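# Insert steel peg fully into block's hole

## Task

Push the steel peg completely into the block's hole without the block ever moving more than 1.5 cm from its starting spot (that fails the attempt). The peg must stay seated on its own, not just because the robot holds it. Then release it and move the gripper away.

## Robot and tools

Robot: two arms, left_arm and right_arm, each with six joints and a parallel gripper. The joint column order is waist, shoulder, elbow, wrist pitch, wrist yaw, wrist roll. Two wrist cameras give 504x504 images: cam_left_wrist and cam_right_wrist. A loose object may get an occasional small shove. Nothing may leave the table, and the arms must not collide with or press hard on each other.

Frame: every reported pose is in one scene frame. Its origin sits on the table surface midway between the arms. +z is up, +x runs out across the table, and left_arm is on the +y side. The names left and right refer to arms, not image sides. The gripper's fingers extend along its own +z axis and close along its y axis. The reported end_effector_position is the point between the pads, roughly 1 cm short of the fingertips, and it may be off from the truth, more so when the arm is stretched far.

Tool execute_actions, argument actions: a list that is empty or holds exactly one item. An empty list only reports the state. A wait item is {"steps": N}, with N from 1 to 300 control steps of 1/30 s each, counted from the previous result. A move item is {"rows": [...], "steps": N}, with N at most 15 (15 if omitted) and 1 to 15 rows. Each row serves one step, and the final row repeats to fill remaining steps. Optional pictures (true/false) controls whether images return; by default they do. A refused call moves nothing.

Row layout: one list of 14 numbers, each in [-1, 1], covering both arms even if only one moves. Numbers 1-6 are left_arm joint offsets in the column order above, number 7 is left_arm opening, numbers 8-13 are right_arm joint offsets, number 14 is right_arm opening.

Joint numbers are offsets, not poses. They are relative to the joint angles shown in the latest result that lists them (before any such result, and for later calls inside one reply, relative to where the arm is as the action begins). They are not relative to the previous row. Scale: 1.0 equals 1.202 rad for waist, 1.258 shoulder, 1.238 elbow, 2.073 wrist pitch, 2.022 for both wrist yaw and wrist roll. Joint ranges in rad: waist -2.618 to 3.054, shoulder 0.000 to 3.142, elbow 0.000 to 3.142, wrist pitch -1.571 to 1.571, wrist yaw -1.571 to 1.571, wrist roll -2.094 to 2.094. True ends may differ by up to 0.036 rad either way. A request more than 0.036 rad beyond a stated end is refused; a request past the real end is clipped there and reported as "joint sent to its limit" (possibly about an earlier, still-running action). No such message does not prove there is room left.

Opening is an absolute value, not an offset: +1 fully open, -1 closed. Away from the extremes, fingers go to where grip_measured would read the commanded value. To grip, command below grip_measured: about 0.03 lower is firm, less is gentler. Each gripper's reading carries its own fixed error of up to about 1 mm. Pad force tops out near 50-62 N, lower on thin parts (under about 2 mm) and briefly higher at first contact.

Zero offsets are not a pause: they pull joints back to the reference angles, and arms can sag under repeated zeros. To hold a position, in a reply's first call send the offsets that return to the desired angles, then zeros in later calls, overshooting the aim if a joint keeps falling short.

Motion limits: each joint's target is kept within a set lead of its measured angle per step (waist 0.202, shoulder 0.258, elbow 0.238, wrist pitch 0.573, wrist yaw and roll 0.522 rad), and targets that would shift the gripper more than 70 mm from its measured spot are scaled down. Large offsets therefore need several actions. The simulation keeps running while you think; arms continue toward the last target until they barely move or a step is HELD, after which only a new action drives them further. Fingers in motion finish moving.

Result lines: a state line `left_arm: …` | `right_arm: …` with end_effector_position (m) and end_effector_quat_wxyz per gripper; Joint positions and Joint velocities per arm (rad, rad/s, then finger gap in m, 0.094 when fully open); grip_measured on the command scale; HELD marks steps where your row was partly not sent; "joint command not followed" means a clearance check altered targets; MOTOR HOT appears from 75 °C; OVER-TEMPERATURE FAULT means an arm was stopped (at 90 °C for 10 s; at 100 °C it goes limp and drops). Holding loads for long heats motors, so avoid long static grips.

Tool zoom_image: camera ("cam_left_wrist" or "cam_right_wrist") and region [x0, y0, x1, y1] in pixels of that camera's latest image, origin top-left, at most 504 by 504. Returns a magnified view.

Tool finished_scene: scene is the number of the current scene. It ends that scene irreversibly and reports success; the peg must remain seated afterward. Replying without any tool call ends everything.

Avoid: nudging the block, dropping or slamming the peg, forcing it hard, and leaving it held; open the gripper and withdraw before finishing.

Each tool is called after "Emit:" as name([rows], argument=value, ...), one row to a line, values as JSON.

## Session

Emit:
execute_actions(actions=[])

Scene clock: 0.00 s of 4600.00 s.
left_arm: end_effector_position=(+0.3485, +0.1899, +0.3482) grip_measured=+1.000 end_effector_quat_wxyz=(+0.676, -0.261, +0.635, -0.266) | right_arm: end_effector_position=(+0.3885, -0.0116, +0.2264) grip_measured=+1.000 end_effector_quat_wxyz=(+0.335, +0.323, +0.872, +0.152)
Joint positions: left_arm=[-1.049  1.09   0.769  0.408 -0.869 -0.699  0.094] | right_arm=[ 0.634  2.246  2.37  -1.095  0.485  1.378  0.094]
Joint velocities: left_arm=[-0.017 -0.007 -0.002 -0.007 -0.051 -0.037  0.   ] | right_arm=[ 0.007  0.017  0.007 -0.037  0.095 -0.037  0.   ]

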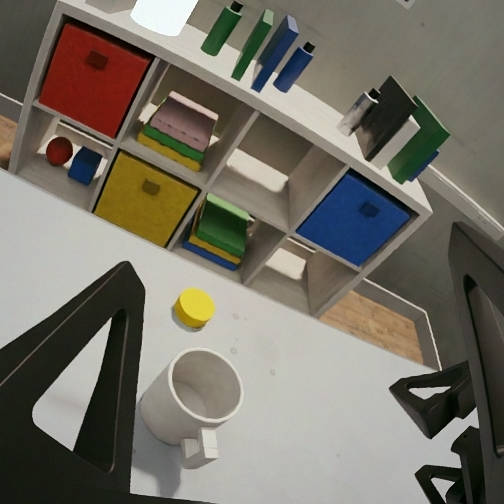

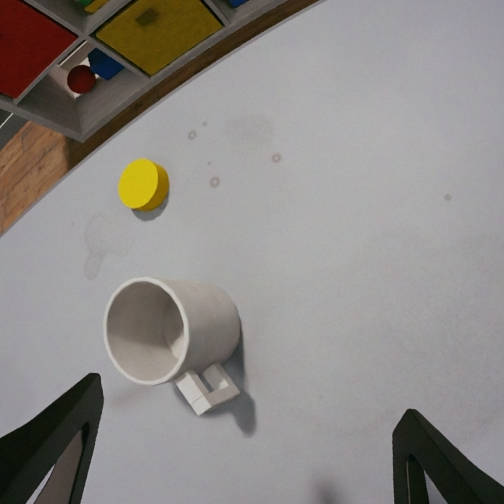

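Emit:
execute_actions([
  {"rows":[[0.54,0.326,0.429,-0.68,0.43,0.346,1,-0.444,-0.593,-0.864,0.046,-0.24,-0.68,1]]},
], pictures=false)

Emit:
execute_actions([
  {"steps":60},
])

Scene clock: 18.87 s of 4600.00 s.
left_arm: end_effector_position=(+0.4057, +0.2966, +0.1619) grip_measured=+1.000 end_effector_quat_wxyz=(+0.261, +0.055, +0.964, +0.014) | right_arm: end_effector_position=(+0.3085, -0.2715, +0.2245) grip_measured=+1.000 end_effector_quat_wxyz=(+0.276, -0.003, +0.960, +0.042)
Joint positions: left_arm=[-0.385  1.526  1.264 -0.788 -0.094 -0.052  0.094] | right_arm=[ 0.078  1.441  1.417 -0.984  0.06   0.242  0.094]
Joint velocities: left_arm=[-0.002  0.017 -0.007 -1.619  0.403  0.3    0.   ] | right_arm=[ 0.164 -0.056 -1.228 -0.051 -0.359 -1.443  0.   ]
Steps of this call (steps 1 to 90: nothing new was sent; then 15.37 s passed at rest; steps 91 to 105: all 15 steps of this action). Readings (joint positions):
91: left_arm=[-1.025 1.107 0.796 0.348 -0.817 -0.642] | right_arm=[0.616 2.213 2.318 -1.061 0.414 1.307]
92: left_arm=[-0.977 1.153 0.854 0.275 -0.745 -0.570] | right_arm=[0.592 2.162 2.238 -1.043 0.330 1.224]
94: left_arm=[-0.875 1.274 0.983 0.134 -0.601 -0.429] | right_arm=[0.508 2.053 2.100 -1.032 0.225 1.074]
98: left_arm=[-0.632 1.501 1.244 -0.237 -0.260 -0.188] | right_arm=[0.284 1.814 1.860 -1.004 0.121 0.789]
105: the state above

Scene clock: 20.87 s of 4600.00 s.
left_arm: end_effector_position=(+0.3576, +0.2880, +0.1408) grip_measured=+1.000 end_effector_quat_wxyz=(+0.158, +0.096, +0.983, -0.010) | right_arm: end_effector_position=(+0.2868, -0.2627, +0.1582) grip_measured=+1.000 end_effector_quat_wxyz=(+0.181, -0.130, +0.975, +0.023)
Joint positions: left_arm=[-0.394  1.526  1.264 -0.99  -0.012 -0.004  0.094] | right_arm=[ 0.092  1.514  1.306 -0.996  0.008  0.014  0.094]
Joint velocities: left_arm=[ 0.007  0.012  0.002  0.051  0.022 -0.022  0.   ] | right_arm=[-0.007  0.007  0.007 -0.037 -0.037  0.037  0.   ]
Steps of this call (steps 1 to 30: the robot went on to your last target; steps 31 to 60: nothing new was sent). Readings (joint positions):
1: left_arm=[-0.387 1.526 1.264 -0.835 -0.077 -0.042] | right_arm=[0.083 1.445 1.380 -0.986 0.048 0.196]
2: left_arm=[-0.389 1.526 1.264 -0.870 -0.064 -0.034] | right_arm=[0.088 1.460 1.351 -0.989 0.039 0.159]
4: left_arm=[-0.393 1.526 1.264 -0.919 -0.043 -0.023] | right_arm=[0.092 1.495 1.318 -0.995 0.025 0.106]
8: left_arm=[-0.394 1.526 1.264 -0.965 -0.024 -0.011] | right_arm=[0.092 1.518 1.306 -0.997 0.014 0.051]
60: the state above
All arms were judged still, so your last target was given up. Only a new action makes them travel on or press farther. Fingers that are still opening or closing keep moving.

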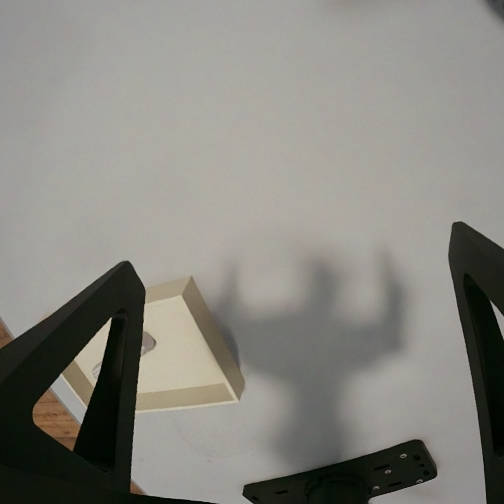

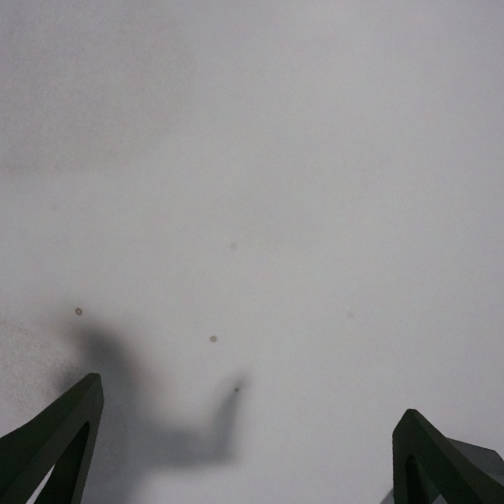

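Emit:
execute_actions([
  {"rows":[[0.45,0,0.3,-0.25,0,0,1,-0.3,0,0.3,-0.27,0,0,1]]},
], pictures=false)

Emit:
execute_actions([
  {"steps":15},
])

Scene clock: 40.77 s of 4600.00 s.
left_arm: end_effector_position=(+0.3035, +0.4594, +0.2187) grip_measured=+1.000 end_effector_quat_wxyz=(+0.090, -0.177, +0.980, +0.028) | right_arm: end_effector_position=(+0.2425, -0.3856, +0.2375) grip_measured=+1.000 end_effector_quat_wxyz=(+0.110, +0.051, +0.993, -0.012)
Joint positions: left_arm=[ 0.156  1.542  1.625 -1.466 -0.025 -0.004  0.094] | right_arm=[-0.277  1.506  1.665 -1.509  0.016  0.013  0.094]
Joint velocities: left_arm=[-0.085 -0.002  0.002 -0.271  0.007 -0.037  0.   ] | right_arm=[ 0.022 -0.007  0.007 -0.11   0.022  0.007  0.   ]
joint sent to its limit (right arm) — the command would take joint 4 (wrist pitch) past its lower limit, so that joint was sent only as far as its limit.
Steps of this call (steps 1 to 90: nothing new was sent; then 16.40 s passed at rest; steps 91 to 105: all 15 steps of this action). Readings (joint positions):
91: left_arm=[-0.376 1.534 1.293 -1.048 -0.001 -0.002] | right_arm=[0.075 1.522 1.335 -1.056 -0.003 0.013]
92: left_arm=[-0.338 1.545 1.340 -1.127 0.005 -0.002] | right_arm=[0.038 1.533 1.383 -1.136 -0.009 0.013]
94: left_arm=[-0.231 1.553 1.445 -1.236 0.004 -0.002] | right_arm=[-0.067 1.540 1.488 -1.250 -0.008 0.013]
98: left_arm=[0.035 1.548 1.611 -1.352 0.001 -0.002] | right_arm=[-0.262 1.524 1.651 -1.387 0.011 0.013]
105: the state above

Scene clock: 41.27 s of 4600.00 s.
left_arm: end_effector_position=(+0.2973, +0.4559, +0.2174) grip_measured=+1.000 end_effector_quat_wxyz=(+0.076, -0.175, +0.981, +0.025) | right_arm: end_effector_position=(+0.2358, -0.3849, +0.2361) grip_measured=+1.000 end_effector_quat_wxyz=(+0.096, +0.051, +0.994, -0.011)
Joint positions: left_arm=[ 0.153  1.542  1.625 -1.495 -0.023 -0.004  0.094] | right_arm=[-0.277  1.506  1.665 -1.537  0.015  0.013  0.094]
Joint velocities: left_arm=[ 0.012  0.002  0.007  0.022  0.007 -0.066  0.   ] | right_arm=[-0.012  0.002  0.012 -0.007 -0.007 -0.007  0.   ]
joint sent to its limit (right arm) — the command would take joint 4 (wrist pitch) past its lower limit, so that joint was sent only as far as its limit.
Steps of this call (steps 1 to 15: the robot went on to your last target). Readings (joint positions):
1: left_arm=[0.154 1.542 1.625 -1.473 -0.024 -0.004] | right_arm=[-0.277 1.506 1.665 -1.516 0.016 0.013]
2: left_arm=[0.153 1.542 1.625 -1.478 -0.024 -0.004] | right_arm=[-0.277 1.506 1.665 -1.521 0.016 0.013]
4: left_arm=[0.153 1.542 1.625 -1.485 -0.023 -0.004] | right_arm=[-0.277 1.506 1.665 -1.527 0.015 0.013]
8: left_arm=[0.153 1.542 1.625 -1.492 -0.023 -0.004] | right_arm=[-0.277 1.506 1.665 -1.534 0.015 0.013]
15: the state above

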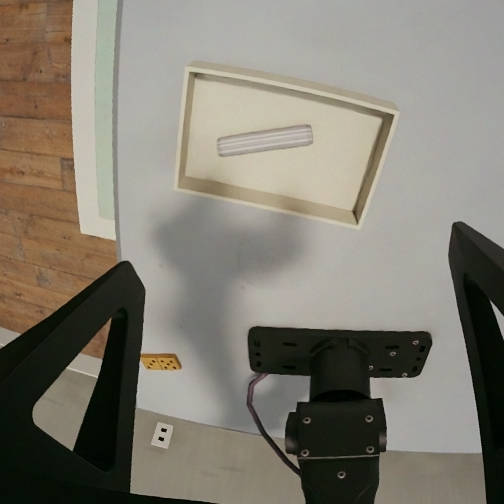

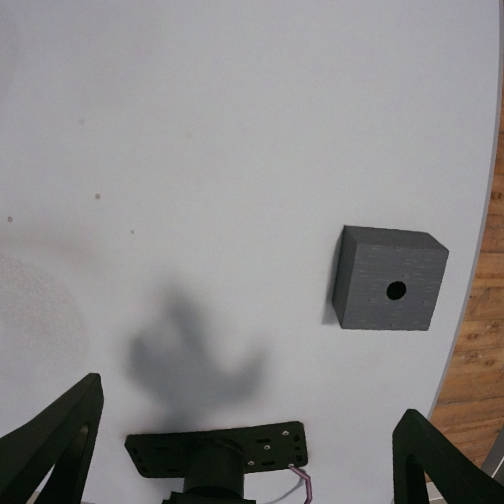

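Emit:
execute_actions([
  {"rows":[[0.125,0.076,-0.2,0.09,0.01,0,1,-0.46,0,0,0,0,0,1]]},
], pictures=false)

Emit:
execute_actions([
  {"steps":10},
])

Scene clock: 55.93 s of 4600.00 s.
left_arm: end_effector_position=(+0.2687, +0.4886, +0.1164) grip_measured=+1.000 end_effector_quat_wxyz=(-0.036, -0.250, +0.968, -0.004) | right_arm: end_effector_position=(+0.1796, -0.5333, +0.2367) grip_measured=+1.000 end_effector_quat_wxyz=(+0.092, +0.324, +0.940, -0.043)
Joint positions: left_arm=[ 0.307  1.666  1.358 -1.334 -0.011 -0.003  0.094] | right_arm=[-0.837  1.506  1.665 -1.526  0.024  0.012  0.094]
Joint velocities: left_arm=[-0.002 -0.007 -0.002  0.007 -0.022 -0.007  0.   ] | right_arm=[-0.007 -0.007  0.012 -0.022  0.022 -0.007  0.   ]
joint sent to its limit (right arm) — the command would take joint 4 (wrist pitch) past its lower limit, so that joint was sent only as far as its limit.
Steps of this call (steps 1 to 15: the robot went on to your last target; steps 16 to 90: nothing new was sent; then 11.17 s passed at rest; steps 91 to 105: all 15 steps of this action). Readings (joint positions):
91: left_arm=[0.167 1.542 1.599 -1.471 -0.014 -0.003] | right_arm=[-0.304 1.506 1.665 -1.538 0.000 0.012]
92: left_arm=[0.195 1.541 1.557 -1.443 -0.009 -0.003] | right_arm=[-0.361 1.506 1.665 -1.537 -0.006 0.012]
94: left_arm=[0.262 1.574 1.458 -1.400 -0.009 -0.003] | right_arm=[-0.508 1.506 1.665 -1.532 -0.003 0.012]
98: left_arm=[0.308 1.668 1.362 -1.359 -0.011 -0.003] | right_arm=[-0.787 1.506 1.665 -1.526 0.014 0.012]
105: the state above

Scene clock: 56.27 s of 4600.00 s.
left_arm: end_effector_position=(+0.2698, +0.4892, +0.1164) grip_measured=+1.000 end_effector_quat_wxyz=(-0.033, -0.250, +0.968, -0.003) | right_arm: end_effector_position=(+0.1797, -0.5331, +0.2367) grip_measured=+1.000 end_effector_quat_wxyz=(+0.093, +0.324, +0.940, -0.043)
Joint positions: left_arm=[ 0.307  1.666  1.358 -1.329 -0.011 -0.003  0.094] | right_arm=[-0.837  1.506  1.665 -1.526  0.023  0.012  0.094]
Joint velocities: left_arm=[-0.012 -0.007  0.007 -0.007  0.066  0.022  0.   ] | right_arm=[-0.017 -0.002 -0.007 -0.022  0.007  0.007  0.   ]
Steps of this call (steps 1 to 10: the robot went on to your last target). Readings (joint positions):
1: left_arm=[0.307 1.666 1.358 -1.333 -0.011 -0.003] | right_arm=[-0.837 1.506 1.665 -1.526 0.024 0.012]
2: left_arm=[0.307 1.666 1.358 -1.331 -0.011 -0.003] | right_arm=[-0.837 1.506 1.665 -1.526 0.024 0.012]
4: left_arm=[0.307 1.666 1.358 -1.330 -0.011 -0.003] | right_arm=[-0.837 1.506 1.665 -1.526 0.024 0.012]
8: left_arm=[0.307 1.666 1.358 -1.329 -0.011 -0.003] | right_arm=[-0.837 1.506 1.665 -1.526 0.023 0.012]
10: the state above

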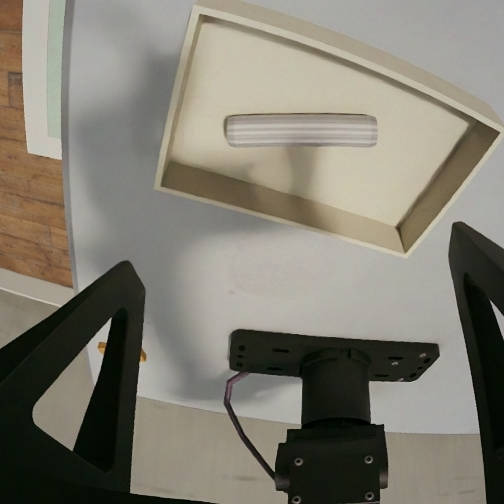

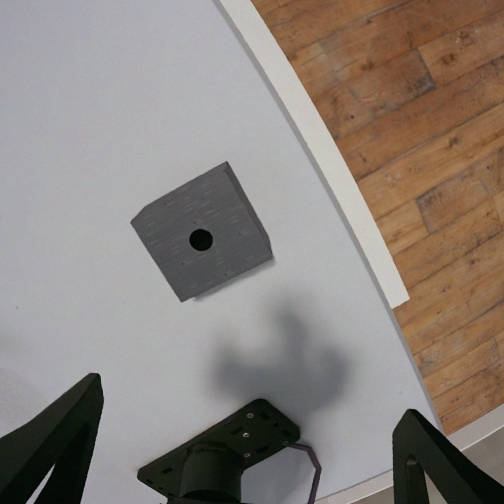

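Emit:
execute_actions([
  {"rows":[[0,-0.015,0.01,0.03,0,0.77,0.3,0.13,0,0,0.01,0,0,1]]},
], pictures=false)

Emit:
execute_actions([
  {"steps":25},
])

Scene clock: 68.83 s of 4600.00 s.
left_arm: end_effector_position=(+0.2797, +0.4948, +0.1158) grip_measured=+0.303 end_effector_quat_wxyz=(-0.011, +0.415, +0.910, -0.005) | right_arm: end_effector_position=(+0.2074, -0.4963, +0.2373) grip_measured=+1.000 end_effector_quat_wxyz=(+0.102, +0.249, +0.963, -0.035)
Joint positions: left_arm=[ 0.307  1.666  1.358 -1.283 -0.011  1.358  0.061] | right_arm=[-0.679  1.506  1.665 -1.514  0.02   0.013  0.094]
Joint velocities: left_arm=[ 0.002  0.012 -0.012 -0.007 -0.095  1.297  0.001] | right_arm=[ 0.007  0.012 -0.012 -0.007  0.022  0.037  0.   ]
Steps of this call (steps 1 to 15: the robot went on to your last target; steps 16 to 90: nothing new was sent; then 9.07 s passed at rest; steps 91 to 105: all 15 steps of this action). Readings (joint positions):
91: left_arm=[0.307 1.666 1.358 -1.324 -0.011 0.079] | right_arm=[-0.817 1.506 1.665 -1.525 0.035 0.013]
92: left_arm=[0.307 1.666 1.358 -1.317 -0.011 0.180] | right_arm=[-0.777 1.506 1.665 -1.522 0.038 0.013]
94: left_arm=[0.307 1.666 1.358 -1.304 -0.011 0.381] | right_arm=[-0.702 1.506 1.665 -1.516 0.027 0.013]
98: left_arm=[0.307 1.666 1.358 -1.291 -0.011 0.781] | right_arm=[-0.679 1.506 1.665 -1.514 0.020 0.013]
105: the state above

Scene clock: 69.67 s of 4600.00 s.
left_arm: end_effector_position=(+0.2809, +0.4954, +0.1158) grip_measured=+0.303 end_effector_quat_wxyz=(-0.009, +0.499, +0.866, -0.004) | right_arm: end_effector_position=(+0.2074, -0.4963, +0.2373) grip_measured=+1.000 end_effector_quat_wxyz=(+0.102, +0.249, +0.963, -0.035)
Joint positions: left_arm=[ 0.307  1.666  1.358 -1.278 -0.011  1.548  0.061] | right_arm=[-0.679  1.506  1.665 -1.514  0.02   0.013  0.094]
Joint velocities: left_arm=[ 0.007  0.007  0.007  0.007  0.007  0.022 -0.001] | right_arm=[-0.012 -0.002  0.002 -0.081 -0.037  0.037  0.   ]
Steps of this call (steps 1 to 25: the robot went on to your last target). Readings (joint positions):
1: left_arm=[0.307 1.666 1.358 -1.282 -0.011 1.396] | right_arm=[-0.679 1.506 1.665 -1.514 0.020 0.013]
2: left_arm=[0.307 1.666 1.358 -1.282 -0.011 1.427] | right_arm=[-0.679 1.506 1.665 -1.514 0.020 0.013]
4: left_arm=[0.307 1.666 1.358 -1.281 -0.011 1.471] | right_arm=[-0.679 1.506 1.665 -1.514 0.020 0.013]
8: left_arm=[0.307 1.666 1.358 -1.279 -0.011 1.517] | right_arm=[-0.679 1.506 1.665 -1.514 0.020 0.013]
25: the state above

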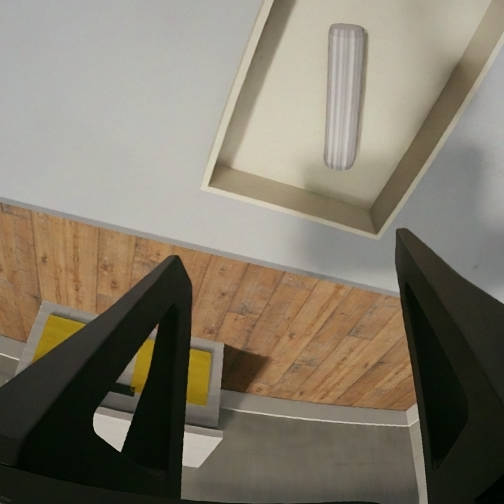

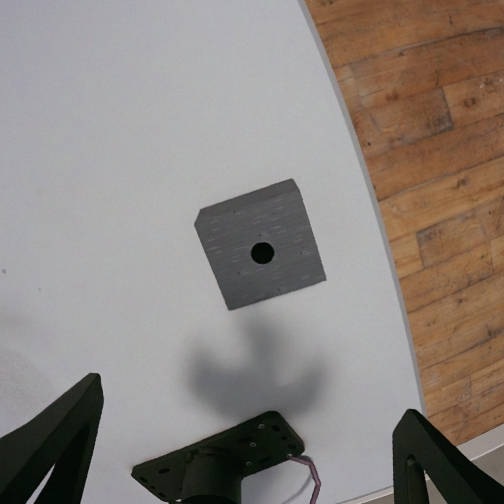

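Emit:
execute_actions([
  {"rows":[[0,-0.07,-0.232,0.122,0,0.01,0.3,0,0,0,0,0,0,1]]},
], pictures=false)

Emit:
execute_actions([
  {"steps":10},
])

Scene clock: 85.50 s of 4600.00 s.
left_arm: end_effector_position=(+0.2546, +0.4810, +0.0589) grip_measured=+0.303 end_effector_quat_wxyz=(-0.009, +0.505, +0.863, -0.005) | right_arm: end_effector_position=(+0.2074, -0.4963, +0.2373) grip_measured=+1.000 end_effector_quat_wxyz=(+0.102, +0.249, +0.963, -0.035)
Joint positions: left_arm=[ 0.307  1.597  1.054 -1.046 -0.011  1.562  0.061] | right_arm=[-0.679  1.506  1.665 -1.514  0.02   0.013  0.094]
Joint velocities: left_arm=[-0.002 -0.007  0.007  0.051  0.037  0.022  0.   ] | right_arm=[-0.002 -0.002 -0.002 -0.022  0.081  0.022  0.   ]
Steps of this call (steps 1 to 15: the robot went on to your last target; steps 16 to 90: nothing new was sent; then 12.33 s passed at rest; steps 91 to 105: all 15 steps of this action). Readings (joint positions):
91: left_arm=[0.307 1.649 1.317 -1.226 -0.011 1.550] | right_arm=[-0.679 1.506 1.665 -1.514 0.020 0.013]
92: left_arm=[0.307 1.620 1.245 -1.163 -0.011 1.551] | right_arm=[-0.679 1.506 1.665 -1.514 0.020 0.013]
94: left_arm=[0.307 1.595 1.125 -1.124 -0.011 1.556] | right_arm=[-0.679 1.506 1.665 -1.514 0.020 0.013]
98: left_arm=[0.307 1.597 1.054 -1.096 -0.011 1.560] | right_arm=[-0.679 1.506 1.665 -1.514 0.020 0.013]
105: the state above

Scene clock: 85.83 s of 4600.00 s.
left_arm: end_effector_position=(+0.2566, +0.4821, +0.0589) grip_measured=+0.303 end_effector_quat_wxyz=(-0.007, +0.506, +0.863, -0.001) | right_arm: end_effector_position=(+0.2074, -0.4963, +0.2373) grip_measured=+1.000 end_effector_quat_wxyz=(+0.102, +0.249, +0.963, -0.035)
Joint positions: left_arm=[ 0.307  1.597  1.054 -1.037 -0.011  1.562  0.061] | right_arm=[-0.679  1.506  1.665 -1.514  0.02   0.013  0.094]
Joint velocities: left_arm=[ 0.002 -0.002 -0.002  0.007 -0.007  0.037  0.001] | right_arm=[ 0.002  0.007  0.002  0.037  0.095 -0.037  0.   ]
Steps of this call (steps 1 to 10: the robot went on to your last target). Readings (joint positions):
1: left_arm=[0.307 1.597 1.054 -1.043 -0.011 1.562] | right_arm=[-0.679 1.506 1.665 -1.514 0.020 0.013]
2: left_arm=[0.307 1.597 1.054 -1.042 -0.011 1.562] | right_arm=[-0.679 1.506 1.665 -1.514 0.020 0.013]
4: left_arm=[0.307 1.597 1.054 -1.040 -0.011 1.562] | right_arm=[-0.679 1.506 1.665 -1.514 0.020 0.013]
8: left_arm=[0.307 1.597 1.054 -1.037 -0.011 1.562] | right_arm=[-0.679 1.506 1.665 -1.514 0.020 0.013]
10: the state above

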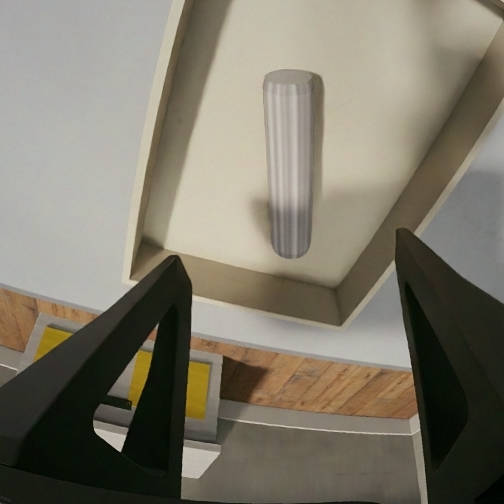

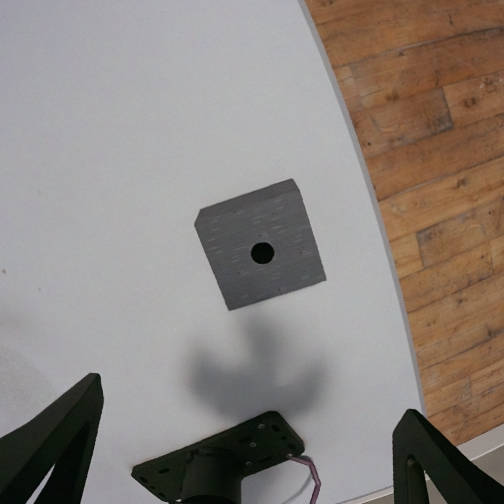

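Emit:
execute_actions([
  {"rows":[[0,0.02,-0.073,0.07,0,0,0,0,0,0,0,0,0,1]]},
], pictures=false)

Emit:
execute_actions([
  {"steps":8},
])

Scene clock: 93.80 s of 4600.00 s.
left_arm: end_effector_position=(+0.2560, +0.4817, +0.0313) grip_measured=+0.003 end_effector_quat_wxyz=(-0.004, +0.506, +0.863, +0.005) | right_arm: end_effector_position=(+0.2074, -0.4963, +0.2373) grip_measured=+1.000 end_effector_quat_wxyz=(+0.102, +0.249, +0.963, -0.035)
Joint positions: left_arm=[ 0.307  1.62   0.961 -0.908 -0.011  1.562  0.047] | right_arm=[-0.679  1.506  1.665 -1.514  0.02   0.013  0.094]
Joint velocities: left_arm=[-0.012 -0.002 -0.032  0.037 -0.037 -0.022 -0.   ] | right_arm=[ 0.007 -0.007  0.002 -0.007  0.051  0.037  0.   ]
Steps of this call (steps 1 to 15: the robot went on to your last target; steps 16 to 90: nothing new was sent; then 4.47 s passed at rest; steps 91 to 105: all 15 steps of this action). Readings (joint positions):
91: left_arm=[0.307 1.597 1.041 -1.014 -0.011 1.562] | right_arm=[-0.679 1.506 1.665 -1.514 0.020 0.013]
92: left_arm=[0.307 1.598 1.022 -0.985 -0.011 1.562] | right_arm=[-0.679 1.506 1.665 -1.514 0.020 0.013]
94: left_arm=[0.307 1.609 0.984 -0.954 -0.011 1.562] | right_arm=[-0.679 1.506 1.665 -1.514 0.020 0.013]
98: left_arm=[0.307 1.620 0.961 -0.932 -0.011 1.562] | right_arm=[-0.679 1.506 1.665 -1.514 0.020 0.013]
105: the state above

Scene clock: 94.07 s of 4600.00 s.
left_arm: end_effector_position=(+0.2569, +0.4822, +0.0313) grip_measured=+0.003 end_effector_quat_wxyz=(-0.003, +0.506, +0.863, +0.006) | right_arm: end_effector_position=(+0.2074, -0.4963, +0.2373) grip_measured=+1.000 end_effector_quat_wxyz=(+0.102, +0.249, +0.963, -0.035)
Joint positions: left_arm=[ 0.307  1.62   0.961 -0.903 -0.011  1.562  0.047] | right_arm=[-0.679  1.506  1.665 -1.514  0.02   0.013  0.094]
Joint velocities: left_arm=[-0.007  0.002 -0.002 -0.081  0.022  0.007 -0.001] | right_arm=[-0.002 -0.012  0.012  0.022  0.022  0.037  0.   ]
Steps of this call (steps 1 to 8: the robot went on to your last target). Readings (joint positions):
1: left_arm=[0.307 1.620 0.961 -0.906 -0.011 1.562] | right_arm=[-0.679 1.506 1.665 -1.514 0.020 0.013]
2: left_arm=[0.307 1.620 0.961 -0.906 -0.011 1.562] | right_arm=[-0.679 1.506 1.665 -1.514 0.020 0.013]
4: left_arm=[0.307 1.620 0.961 -0.905 -0.011 1.562] | right_arm=[-0.679 1.506 1.665 -1.514 0.020 0.013]
8: the state above

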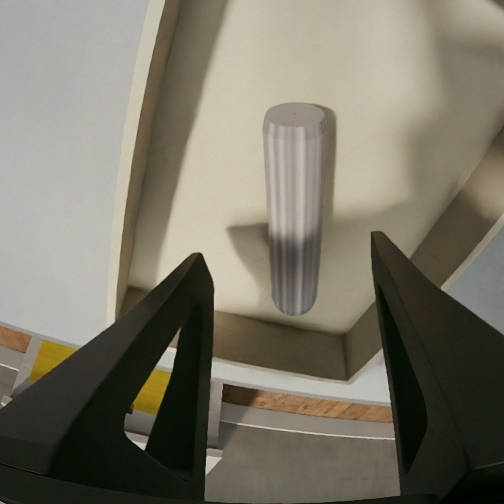

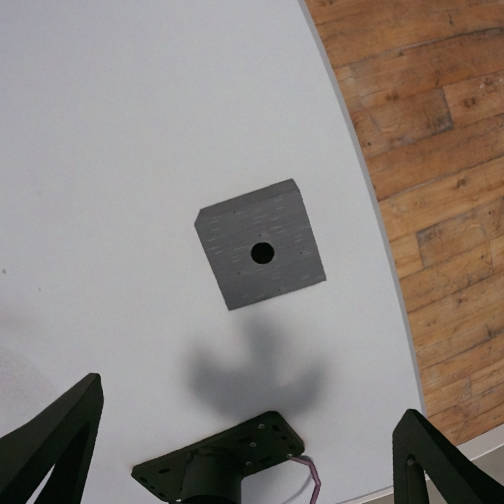

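Down 12 mm more, then close (diameter ~16 mm).

Emit:
execute_actions([
  {"rows":[[0,0.012,-0.028,0.02,0,0,0,0,0,0,0,0,0,1]]},
], pictures=false)

Emit:
execute_actions([
  {"rows":[[0,0,0,0,0,0,-0.75,0,0,0,0,0,0,1]]},
])

Scene clock: 100.83 s of 4600.00 s.
left_arm: end_effector_position=(+0.2542, +0.4807, +0.0247) grip_measured=+0.003 end_effector_quat_wxyz=(-0.003, +0.506, +0.863, +0.006) | right_arm: end_effector_position=(+0.2074, -0.4963, +0.2373) grip_measured=+1.000 end_effector_quat_wxyz=(+0.102, +0.249, +0.963, -0.035)
Joint positions: left_arm=[ 0.307  1.62   0.932 -0.874 -0.011  1.562  0.047] | right_arm=[-0.679  1.506  1.665 -1.514  0.02   0.013  0.094]
Joint velocities: left_arm=[-0.007 -0.002 -0.007 -0.007 -0.022 -0.022 -0.   ] | right_arm=[-0.007  0.017 -0.017 -0.022 -0.022 -0.037  0.   ]
Steps of this call (steps 1 to 15: the robot went on to your last target; steps 16 to 90: nothing new was sent; then 3.27 s passed at rest; steps 91 to 105: all 15 steps of this action). Readings (joint positions):
91: left_arm=[0.307 1.620 0.957 -0.897 -0.011 1.562] | right_arm=[-0.679 1.506 1.665 -1.514 0.020 0.013]
92: left_arm=[0.307 1.620 0.952 -0.890 -0.011 1.562] | right_arm=[-0.679 1.506 1.665 -1.514 0.020 0.013]
94: left_arm=[0.307 1.620 0.939 -0.884 -0.011 1.562] | right_arm=[-0.679 1.506 1.665 -1.514 0.020 0.013]
98: left_arm=[0.307 1.620 0.932 -0.881 -0.011 1.562] | right_arm=[-0.679 1.506 1.665 -1.514 0.020 0.013]
105: the state above

Scene clock: 101.33 s of 4600.00 s.
left_arm: end_effector_position=(+0.2542, +0.4808, +0.0247) grip_measured=-0.743 end_effector_quat_wxyz=(-0.003, +0.506, +0.863, +0.007) | right_arm: end_effector_position=(+0.2074, -0.4963, +0.2373) grip_measured=+1.000 end_effector_quat_wxyz=(+0.102, +0.249, +0.963, -0.035)
Joint positions: left_arm=[ 0.307  1.62   0.932 -0.874 -0.011  1.562  0.012] | right_arm=[-0.679  1.506  1.665 -1.514  0.02   0.013  0.094]
Joint velocities: left_arm=[ 0.007  0.002  0.002  0.037  0.037  0.051 -0.   ] | right_arm=[-0.007  0.002 -0.032 -0.022 -0.051  0.022  0.   ]
Steps of this call (steps 1 to 15: all 15 steps of this action). Readings (joint positions):
1: left_arm=[0.307 1.620 0.932 -0.874 -0.011 1.562] | right_arm=[-0.679 1.506 1.665 -1.514 0.020 0.013]
2: left_arm=[0.307 1.620 0.932 -0.874 -0.011 1.562] | right_arm=[-0.679 1.506 1.665 -1.514 0.020 0.013]
4: left_arm=[0.307 1.620 0.932 -0.874 -0.011 1.562] | right_arm=[-0.679 1.506 1.665 -1.514 0.020 0.013]
8: left_arm=[0.307 1.620 0.932 -0.874 -0.011 1.562] | right_arm=[-0.679 1.506 1.665 -1.514 0.020 0.013]
15: the state above

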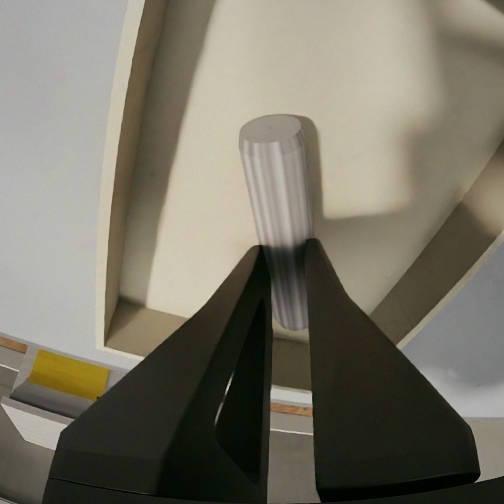

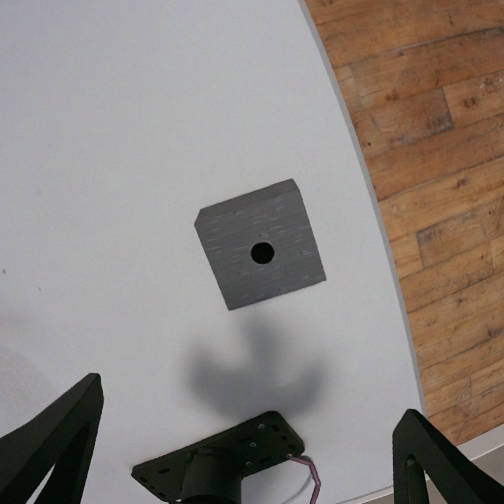

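Too high; reopen, lower.

Emit:
execute_actions([
  {"rows":[[0,0,0,0,0,0,-0.2,0,0,0,0,0,0,1],[0,0,0,0,0,0,-0.2,0,0,0,0,0,0,1],[0,0,0,0,0,0,-0.2,0,0,0,0,0,0,1],[0,0,0,0,0,0,-0.2,0,0,0,0,0,0,1],[0,0,0,0,0,0,-0.2,0,0,0,0,0,0,1],[0,0.04,0,0.024,0,0,-0.2,0,0,0,0,0,0,1]]},
], pictures=false)

Emit:
execute_actions([
  {"rows":[[0,0,0,0,0,0,-0.75,0,0,0,0,0,0,1]]},
])

Scene clock: 108.43 s of 4600.00 s.
left_arm: end_effector_position=(+0.2576, +0.4827, +0.0137) grip_measured=-0.203 end_effector_quat_wxyz=(-0.006, +0.506, +0.863, +0.002) | right_arm: end_effector_position=(+0.2074, -0.4963, +0.2373) grip_measured=+1.000 end_effector_quat_wxyz=(+0.102, +0.249, +0.963, -0.035)
Joint positions: left_arm=[ 0.307  1.665  0.932 -0.84  -0.011  1.562  0.037] | right_arm=[-0.679  1.506  1.665 -1.514  0.02   0.013  0.094]
Joint velocities: left_arm=[ 0.007 -0.022  0.007  0.051  0.022 -0.066  0.   ] | right_arm=[-0.007 -0.002  0.002  0.022 -0.007 -0.037  0.   ]
Steps of this call (steps 1 to 15: the robot went on to your last target; steps 16 to 90: nothing new was sent; then 3.60 s passed at rest; steps 91 to 105: all 15 steps of this action). Readings (joint positions):
91: left_arm=[0.307 1.620 0.932 -0.874 -0.011 1.562] | right_arm=[-0.679 1.506 1.665 -1.514 0.020 0.013]
92: left_arm=[0.307 1.620 0.932 -0.874 -0.011 1.562] | right_arm=[-0.679 1.506 1.665 -1.514 0.020 0.013]
94: left_arm=[0.307 1.620 0.932 -0.874 -0.011 1.562] | right_arm=[-0.679 1.506 1.665 -1.514 0.020 0.013]
98: left_arm=[0.307 1.643 0.932 -0.856 -0.011 1.562] | right_arm=[-0.679 1.506 1.665 -1.514 0.020 0.013]
105: the state above

Scene clock: 108.93 s of 4600.00 s.
left_arm: end_effector_position=(+0.2576, +0.4828, +0.0137) grip_measured=-0.704 end_effector_quat_wxyz=(-0.006, +0.506, +0.863, +0.002) | right_arm: end_effector_position=(+0.2074, -0.4963, +0.2373) grip_measured=+1.000 end_effector_quat_wxyz=(+0.102, +0.249, +0.963, -0.035)
Joint positions: left_arm=[ 0.307  1.665  0.932 -0.84  -0.012  1.562  0.014] | right_arm=[-0.679  1.506  1.665 -1.514  0.02   0.013  0.094]
Joint velocities: left_arm=[-0.002  0.007  0.007 -0.037  0.022 -0.037 -0.   ] | right_arm=[-0.007 -0.007 -0.002  0.007  0.007 -0.081  0.   ]
Steps of this call (steps 1 to 15: all 15 steps of this action). Readings (joint positions):
1: left_arm=[0.307 1.665 0.932 -0.840 -0.011 1.562] | right_arm=[-0.679 1.506 1.665 -1.514 0.020 0.013]
2: left_arm=[0.307 1.665 0.932 -0.842 -0.011 1.562] | right_arm=[-0.679 1.506 1.665 -1.514 0.020 0.013]
4: left_arm=[0.307 1.665 0.932 -0.840 -0.012 1.562] | right_arm=[-0.679 1.506 1.665 -1.514 0.020 0.013]
8: left_arm=[0.307 1.665 0.932 -0.840 -0.012 1.562] | right_arm=[-0.679 1.506 1.665 -1.514 0.020 0.013]
15: the state above

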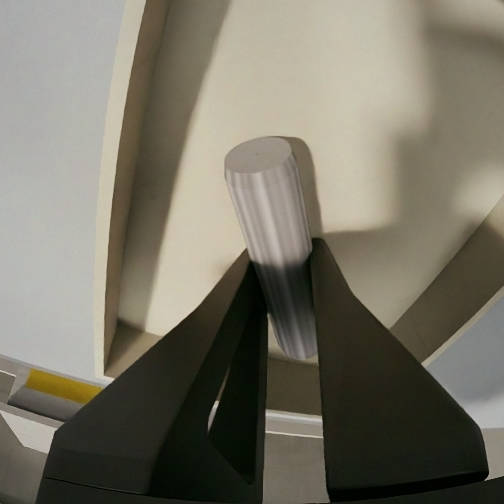

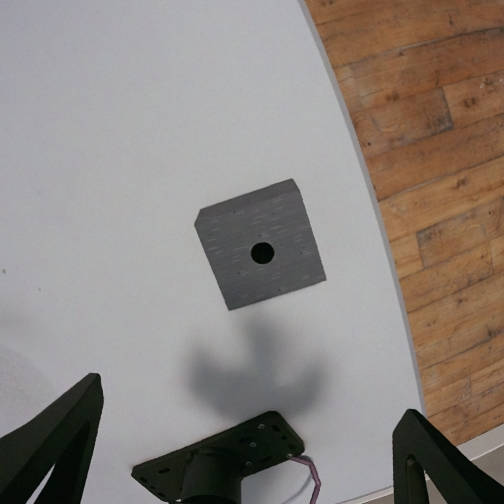

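Emit:
execute_actions([
  {"rows":[[0,0,0.05,-0.03,0,0,-0.75,0,0,0,0,0,0,1],[0,0,0.1,-0.06,0,0,-0.75,0,0,0,0,0,0,1],[0,0,0.15,-0.09,0,0,-0.75,0,0,0,0,0,0,1],[0,0,0.3,-0.15,0,0,-0.75,0,0,0,0,0,0,1]]},
], pictures=false)

Emit:
execute_actions([
  {"rows":[[-0.7,0,0,0.6,0,-0.772,-0.75,0,0,0,0,0,0,1]]},
], pictures=false)

Emit:
execute_actions([
  {"steps":30},
], pictures=false)

Scene clock: 129.63 s of 4600.00 s.
left_arm: end_effector_position=(+0.3050, +0.5089, +0.1021) grip_measured=-0.704 end_effector_quat_wxyz=(+0.020, +0.505, +0.862, +0.045) | right_arm: end_effector_position=(+0.2074, -0.4963, +0.2373) grip_measured=+1.000 end_effector_quat_wxyz=(+0.102, +0.249, +0.963, -0.035)
Joint positions: left_arm=[ 0.307  1.67   1.303 -1.106 -0.012  1.562  0.014] | right_arm=[-0.679  1.506  1.665 -1.514  0.02   0.013  0.094]
Joint velocities: left_arm=[ 0.002  0.002  0.012 -0.227  0.051 -0.007 -0.   ] | right_arm=[-0.012  0.002 -0.022 -0.022  0.007 -0.022  0.   ]
Steps of this call (steps 1 to 15: the robot went on to your last target; steps 16 to 90: nothing new was sent; then 17.20 s passed at rest; steps 91 to 105: all 15 steps of this action). Readings (joint positions):
91: left_arm=[0.307 1.665 0.937 -0.848 -0.012 1.562] | right_arm=[-0.679 1.506 1.665 -1.514 0.020 0.013]
92: left_arm=[0.307 1.668 0.954 -0.872 -0.012 1.562] | right_arm=[-0.679 1.506 1.665 -1.514 0.020 0.013]
94: left_arm=[0.307 1.679 1.041 -0.959 -0.012 1.562] | right_arm=[-0.679 1.506 1.665 -1.514 0.020 0.013]
98: left_arm=[0.307 1.681 1.272 -1.046 -0.012 1.562] | right_arm=[-0.679 1.506 1.665 -1.514 0.020 0.013]
105: the state above

Scene clock: 130.13 s of 4600.00 s.
left_arm: end_effector_position=(+0.5159, +0.3396, +0.1876) grip_measured=-0.704 end_effector_quat_wxyz=(+0.396, +0.344, +0.835, +0.165) | right_arm: end_effector_position=(+0.2074, -0.4963, +0.2373) grip_measured=+1.000 end_effector_quat_wxyz=(+0.102, +0.249, +0.963, -0.035)
Joint positions: left_arm=[-0.234  1.678  1.294 -0.3   -0.033  0.758  0.014] | right_arm=[-0.679  1.506  1.665 -1.514  0.02   0.013  0.094]
Joint velocities: left_arm=[-1.077 -0.012  0.007  1.473 -0.095 -1.59  -0.   ] | right_arm=[-0.012 -0.002 -0.007  0.051  0.022 -0.051  0.   ]
Steps of this call (steps 1 to 15: all 15 steps of this action). Readings (joint positions):
1: left_arm=[0.294 1.670 1.298 -1.081 -0.021 1.514] | right_arm=[-0.679 1.506 1.665 -1.514 0.020 0.013]
2: left_arm=[0.268 1.671 1.294 -1.027 -0.030 1.456] | right_arm=[-0.679 1.506 1.665 -1.514 0.020 0.013]
4: left_arm=[0.193 1.677 1.294 -0.906 -0.033 1.342] | right_arm=[-0.679 1.506 1.665 -1.514 0.020 0.013]
8: left_arm=[0.035 1.678 1.294 -0.671 -0.034 1.124] | right_arm=[-0.679 1.506 1.665 -1.514 0.020 0.013]
15: the state above

Scene clock: 131.13 s of 4600.00 s.
left_arm: end_effector_position=(+0.5310, +0.1739, +0.2725) grip_measured=-0.704 end_effector_quat_wxyz=(+0.588, +0.139, +0.791, -0.097) | right_arm: end_effector_position=(+0.2074, -0.4963, +0.2373) grip_measured=+1.000 end_effector_quat_wxyz=(+0.102, +0.249, +0.963, -0.035)
Joint positions: left_arm=[-0.537  1.678  1.294  0.09  -0.004  0.009  0.014] | right_arm=[-0.679  1.506  1.665 -1.514  0.02   0.013  0.094]
Joint velocities: left_arm=[-0.007  0.002  0.007  0.007  0.007 -0.037 -0.001] | right_arm=[ 0.007 -0.007 -0.007 -0.037 -0.007  0.007  0.   ]
Steps of this call (steps 1 to 30: the robot went on to your last target). Readings (joint positions):
1: left_arm=[-0.274 1.678 1.294 -0.255 -0.034 0.701] | right_arm=[-0.679 1.506 1.665 -1.514 0.020 0.013]
2: left_arm=[-0.315 1.678 1.294 -0.213 -0.034 0.642] | right_arm=[-0.679 1.506 1.665 -1.514 0.020 0.013]
4: left_arm=[-0.402 1.678 1.294 -0.139 -0.033 0.512] | right_arm=[-0.679 1.506 1.665 -1.514 0.020 0.013]
8: left_arm=[-0.543 1.678 1.294 -0.000 -0.011 0.227] | right_arm=[-0.679 1.506 1.665 -1.514 0.020 0.013]
30: the state above

Emit:
execute_actions([
  {"rows":[[-0.793,0.385,-0.45,0.66,0,0,-0.75,0.5,0,0,0,0,0,1]]},
], pictures=false)

Emit:
execute_actions([
  {"steps":40},
])

Scene clock: 145.70 s of 4600.00 s.
left_arm: end_effector_position=(+0.3873, -0.0290, +0.0824) grip_measured=-0.704 end_effector_quat_wxyz=(+0.592, +0.307, +0.707, -0.235) | right_arm: end_effector_position=(+0.2437, -0.3248, +0.2379) grip_measured=+1.000 end_effector_quat_wxyz=(+0.114, -0.051, +0.992, +0.002)
Joint positions: left_arm=[-1.02   2.099  0.821  1.089 -0.036  0.024  0.014] | right_arm=[-0.07   1.506  1.665 -1.502  0.011  0.014  0.094]
Joint velocities: left_arm=[-1.482  0.759 -0.886  1.487 -0.066 -0.022  0.002] | right_arm=[-0.002 -0.002 -0.007  0.022  0.066  0.007  0.   ]
Steps of this call (steps 1 to 15: the robot went on to your last target; steps 16 to 90: nothing new was sent; then 11.07 s passed at rest; steps 91 to 105: all 15 steps of this action). Readings (joint positions):
91: left_arm=[-0.545 1.687 1.276 0.132 -0.011 0.008] | right_arm=[-0.652 1.506 1.665 -1.514 0.036 0.014]
92: left_arm=[-0.560 1.701 1.254 0.197 -0.018 0.008] | right_arm=[-0.596 1.506 1.665 -1.513 0.043 0.014]
94: left_arm=[-0.609 1.752 1.200 0.312 -0.020 0.008] | right_arm=[-0.449 1.506 1.665 -1.508 0.039 0.014]
98: left_arm=[-0.732 1.912 1.063 0.518 -0.020 0.008] | right_arm=[-0.155 1.506 1.665 -1.502 0.026 0.014]
105: the state above

Scene clock: 147.03 s of 4600.00 s.
left_arm: end_effector_position=(+0.1633, -0.1388, +0.0867) grip_measured=-0.704 end_effector_quat_wxyz=(+0.554, +0.442, +0.571, -0.415) | right_arm: end_effector_position=(+0.2437, -0.3252, +0.2379) grip_measured=+1.000 end_effector_quat_wxyz=(+0.114, -0.051, +0.992, +0.001)
Joint positions: left_arm=[-1.492  2.189  0.736  1.41   0.004  0.016  0.014] | right_arm=[-0.07   1.506  1.665 -1.502  0.013  0.014  0.094]
Joint velocities: left_arm=[ 0.007 -0.007 -0.007  0.007 -0.022  0.007 -0.   ] | right_arm=[-0.002  0.002 -0.002  0.022 -0.051  0.007  0.   ]
Steps of this call (steps 1 to 40: the robot went on to your last target). Readings (joint positions):
1: left_arm=[-1.075 2.125 0.793 1.131 -0.034 0.024] | right_arm=[-0.070 1.506 1.665 -1.502 0.012 0.014]
2: left_arm=[-1.131 2.148 0.772 1.162 -0.032 0.023] | right_arm=[-0.070 1.506 1.665 -1.502 0.012 0.014]
4: left_arm=[-1.245 2.179 0.745 1.204 -0.026 0.022] | right_arm=[-0.070 1.506 1.665 -1.502 0.013 0.014]
8: left_arm=[-1.452 2.189 0.736 1.284 -0.012 0.021] | right_arm=[-0.070 1.506 1.665 -1.502 0.013 0.014]
40: the state above

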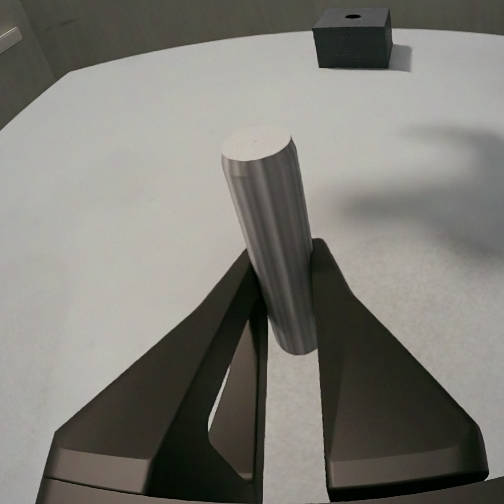

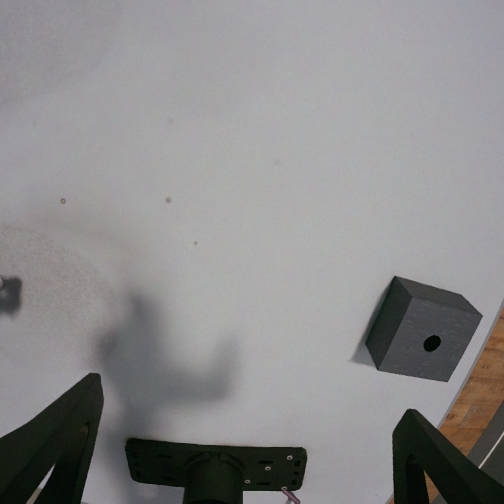

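Emit:
execute_actions([
  {"rows":[[0,-0.01,0,0.03,0,-0.008,-0.75,0.3,0,0,0,0,0.98,0]]},
], pictures=false)

Emit:
execute_actions([
  {"steps":20},
], pictures=false)

Emit:
execute_actions([
  {"rows":[[0,0,0,0,0,0,-0.75,0.288,0.13,-0.04,0.005,0,0,0]]},
])

Scene clock: 164.17 s of 4600.00 s.
left_arm: end_effector_position=(+0.1634, -0.1390, +0.0902) grip_measured=-0.704 end_effector_quat_wxyz=(+0.556, +0.437, +0.569, -0.420) | right_arm: end_effector_position=(+0.2132, -0.2204, +0.2384) grip_measured=+0.002 end_effector_quat_wxyz=(+0.066, +0.476, +0.871, +0.098)
Joint positions: left_arm=[-1.492  2.189  0.736  1.424  0.004  0.007  0.014] | right_arm=[ 0.299  1.506  1.665 -1.493  0.002  1.487  0.047]
Joint velocities: left_arm=[-0.012  0.002 -0.002  0.007  0.022  0.007 -0.   ] | right_arm=[-0.012  0.007  0.012  0.022 -0.037  2.821  0.001]
Steps of this call (steps 1 to 15: the robot went on to your last target; steps 16 to 90: nothing new was sent; then 13.63 s passed at rest; steps 91 to 105: all 15 steps of this action). Readings (joint positions):
91: left_arm=[-1.492 2.189 0.736 1.411 0.004 0.015] | right_arm=[-0.043 1.506 1.665 -1.502 0.028 0.097]
92: left_arm=[-1.492 2.189 0.736 1.413 0.004 0.013] | right_arm=[0.014 1.506 1.665 -1.501 0.035 0.199]
94: left_arm=[-1.492 2.189 0.736 1.418 0.004 0.011] | right_arm=[0.161 1.506 1.665 -1.496 0.031 0.397]
98: left_arm=[-1.492 2.189 0.736 1.422 0.004 0.008] | right_arm=[0.300 1.506 1.665 -1.493 0.001 0.791]
105: the state above

Scene clock: 164.83 s of 4600.00 s.
left_arm: end_effector_position=(+0.1634, -0.1390, +0.0903) grip_measured=-0.704 end_effector_quat_wxyz=(+0.556, +0.437, +0.569, -0.420) | right_arm: end_effector_position=(+0.2132, -0.2204, +0.2384) grip_measured=+0.002 end_effector_quat_wxyz=(+0.040, +0.675, +0.729, +0.111)
Joint positions: left_arm=[-1.492  2.189  0.736  1.424  0.004  0.007  0.014] | right_arm=[ 0.299  1.506  1.665 -1.493  0.002  1.98   0.047]
Joint velocities: left_arm=[-0.002  0.007 -0.007  0.051 -0.066 -0.081  0.001] | right_arm=[-0.007  0.007  0.012 -0.037 -0.066  0.037  0.001]
Steps of this call (steps 1 to 20: the robot went on to your last target). Readings (joint positions):
1: left_arm=[-1.492 2.189 0.736 1.424 0.004 0.007] | right_arm=[0.299 1.506 1.665 -1.493 0.002 1.584]
2: left_arm=[-1.492 2.189 0.736 1.424 0.004 0.007] | right_arm=[0.299 1.506 1.665 -1.493 0.002 1.665]
4: left_arm=[-1.492 2.189 0.736 1.424 0.004 0.007] | right_arm=[0.299 1.506 1.665 -1.493 0.002 1.782]
8: left_arm=[-1.492 2.189 0.736 1.424 0.004 0.007] | right_arm=[0.299 1.506 1.665 -1.493 0.002 1.903]
20: the state above

Scene clock: 165.33 s of 4600.00 s.
left_arm: end_effector_position=(+0.1633, -0.1388, +0.0868) grip_measured=-0.704 end_effector_quat_wxyz=(+0.552, +0.440, +0.573, -0.417) | right_arm: end_effector_position=(+0.1572, -0.1267, +0.1778) grip_measured=+0.002 end_effector_quat_wxyz=(-0.001, +0.539, +0.842, +0.021)
Joint positions: left_arm=[-1.492  2.189  0.736  1.41   0.004  0.007  0.014] | right_arm=[ 0.654  1.682  1.622 -1.468 -0.01   1.981  0.047]
Joint velocities: left_arm=[-0.007  0.012 -0.012 -0.007  0.066 -0.007 -0.   ] | right_arm=[-0.012 -0.051 -0.017 -0.022  0.037 -0.037  0.   ]
Steps of this call (steps 1 to 15: all 15 steps of this action). Readings (joint positions):
1: left_arm=[-1.492 2.189 0.736 1.423 0.004 0.007] | right_arm=[0.320 1.517 1.664 -1.495 0.014 1.981]
2: left_arm=[-1.492 2.189 0.736 1.421 0.004 0.007] | right_arm=[0.368 1.535 1.664 -1.495 0.020 1.981]
4: left_arm=[-1.492 2.189 0.736 1.416 0.004 0.007] | right_arm=[0.491 1.598 1.661 -1.487 0.019 1.981]
8: left_arm=[-1.492 2.189 0.736 1.412 0.004 0.007] | right_arm=[0.653 1.693 1.628 -1.468 -0.008 1.981]
15: the state above

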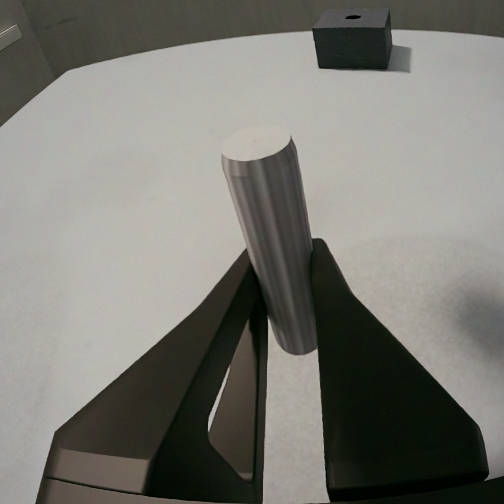

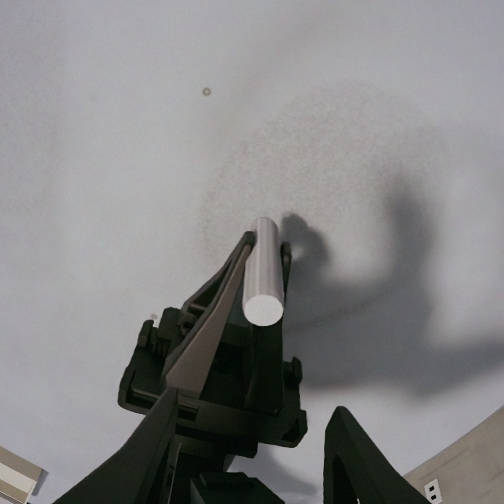

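Emit:
execute_actions([
  {"rows":[[0,0,0,0.04,0,0,-0.75,-0.026,0,-0.1,0.039,0.005,0,0]]},
], pictures=false)

Emit:
execute_actions([
  {"steps":8},
])

Scene clock: 173.83 s of 4600.00 s.
left_arm: end_effector_position=(+0.1634, -0.1391, +0.0953) grip_measured=-0.704 end_effector_quat_wxyz=(+0.561, +0.432, +0.563, -0.425) | right_arm: end_effector_position=(+0.1592, -0.1355, +0.1504) grip_measured=+0.002 end_effector_quat_wxyz=(-0.004, +0.549, +0.836, +0.004)
Joint positions: left_arm=[-1.492  2.189  0.736  1.445  0.004  0.007  0.014] | right_arm=[ 0.63   1.683  1.514 -1.395 -0.01   1.981  0.047]
Joint velocities: left_arm=[-0.012 -0.007 -0.002 -0.081  0.051 -0.051 -0.002] | right_arm=[-0.012  0.002 -0.017  0.007 -0.051 -0.11   0.001]
Steps of this call (steps 1 to 15: the robot went on to your last target; steps 16 to 90: nothing new was sent; then 5.00 s passed at rest; steps 91 to 105: all 15 steps of this action). Readings (joint positions):
91: left_arm=[-1.492 2.189 0.736 1.413 0.004 0.007] | right_arm=[0.651 1.677 1.604 -1.451 -0.010 1.981]
92: left_arm=[-1.492 2.189 0.736 1.418 0.004 0.007] | right_arm=[0.646 1.672 1.577 -1.435 -0.010 1.981]
94: left_arm=[-1.492 2.189 0.736 1.429 0.004 0.007] | right_arm=[0.635 1.675 1.534 -1.423 -0.010 1.981]
98: left_arm=[-1.492 2.189 0.736 1.440 0.004 0.007] | right_arm=[0.630 1.683 1.514 -1.408 -0.010 1.981]
105: the state above

Scene clock: 174.10 s of 4600.00 s.
left_arm: end_effector_position=(+0.1634, -0.1391, +0.0954) grip_measured=-0.704 end_effector_quat_wxyz=(+0.562, +0.432, +0.563, -0.425) | right_arm: end_effector_position=(+0.1595, -0.1351, +0.1505) grip_measured=+0.002 end_effector_quat_wxyz=(-0.004, +0.549, +0.836, +0.005)
Joint positions: left_arm=[-1.492  2.189  0.736  1.445  0.004  0.007  0.014] | right_arm=[ 0.63   1.683  1.514 -1.393 -0.01   1.981  0.047]
Joint velocities: left_arm=[-0.007 -0.022  0.002  0.037  0.081 -0.037 -0.   ] | right_arm=[ 0.002  0.017  0.002  0.022  0.051 -0.022  0.001]
Steps of this call (steps 1 to 8: the robot went on to your last target). Readings (joint positions):
1: left_arm=[-1.492 2.189 0.736 1.445 0.004 0.007] | right_arm=[0.630 1.683 1.514 -1.395 -0.010 1.981]
2: left_arm=[-1.492 2.189 0.736 1.445 0.004 0.007] | right_arm=[0.630 1.683 1.514 -1.394 -0.010 1.981]
4: left_arm=[-1.492 2.189 0.736 1.445 0.004 0.007] | right_arm=[0.630 1.683 1.514 -1.393 -0.010 1.981]
8: the state above

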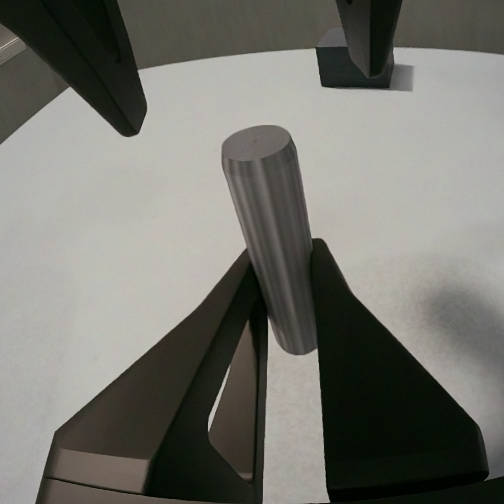

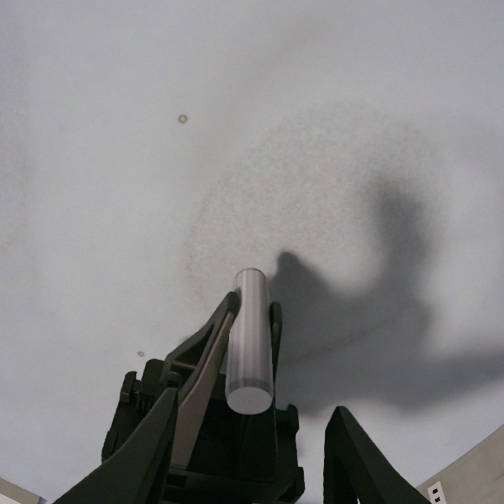

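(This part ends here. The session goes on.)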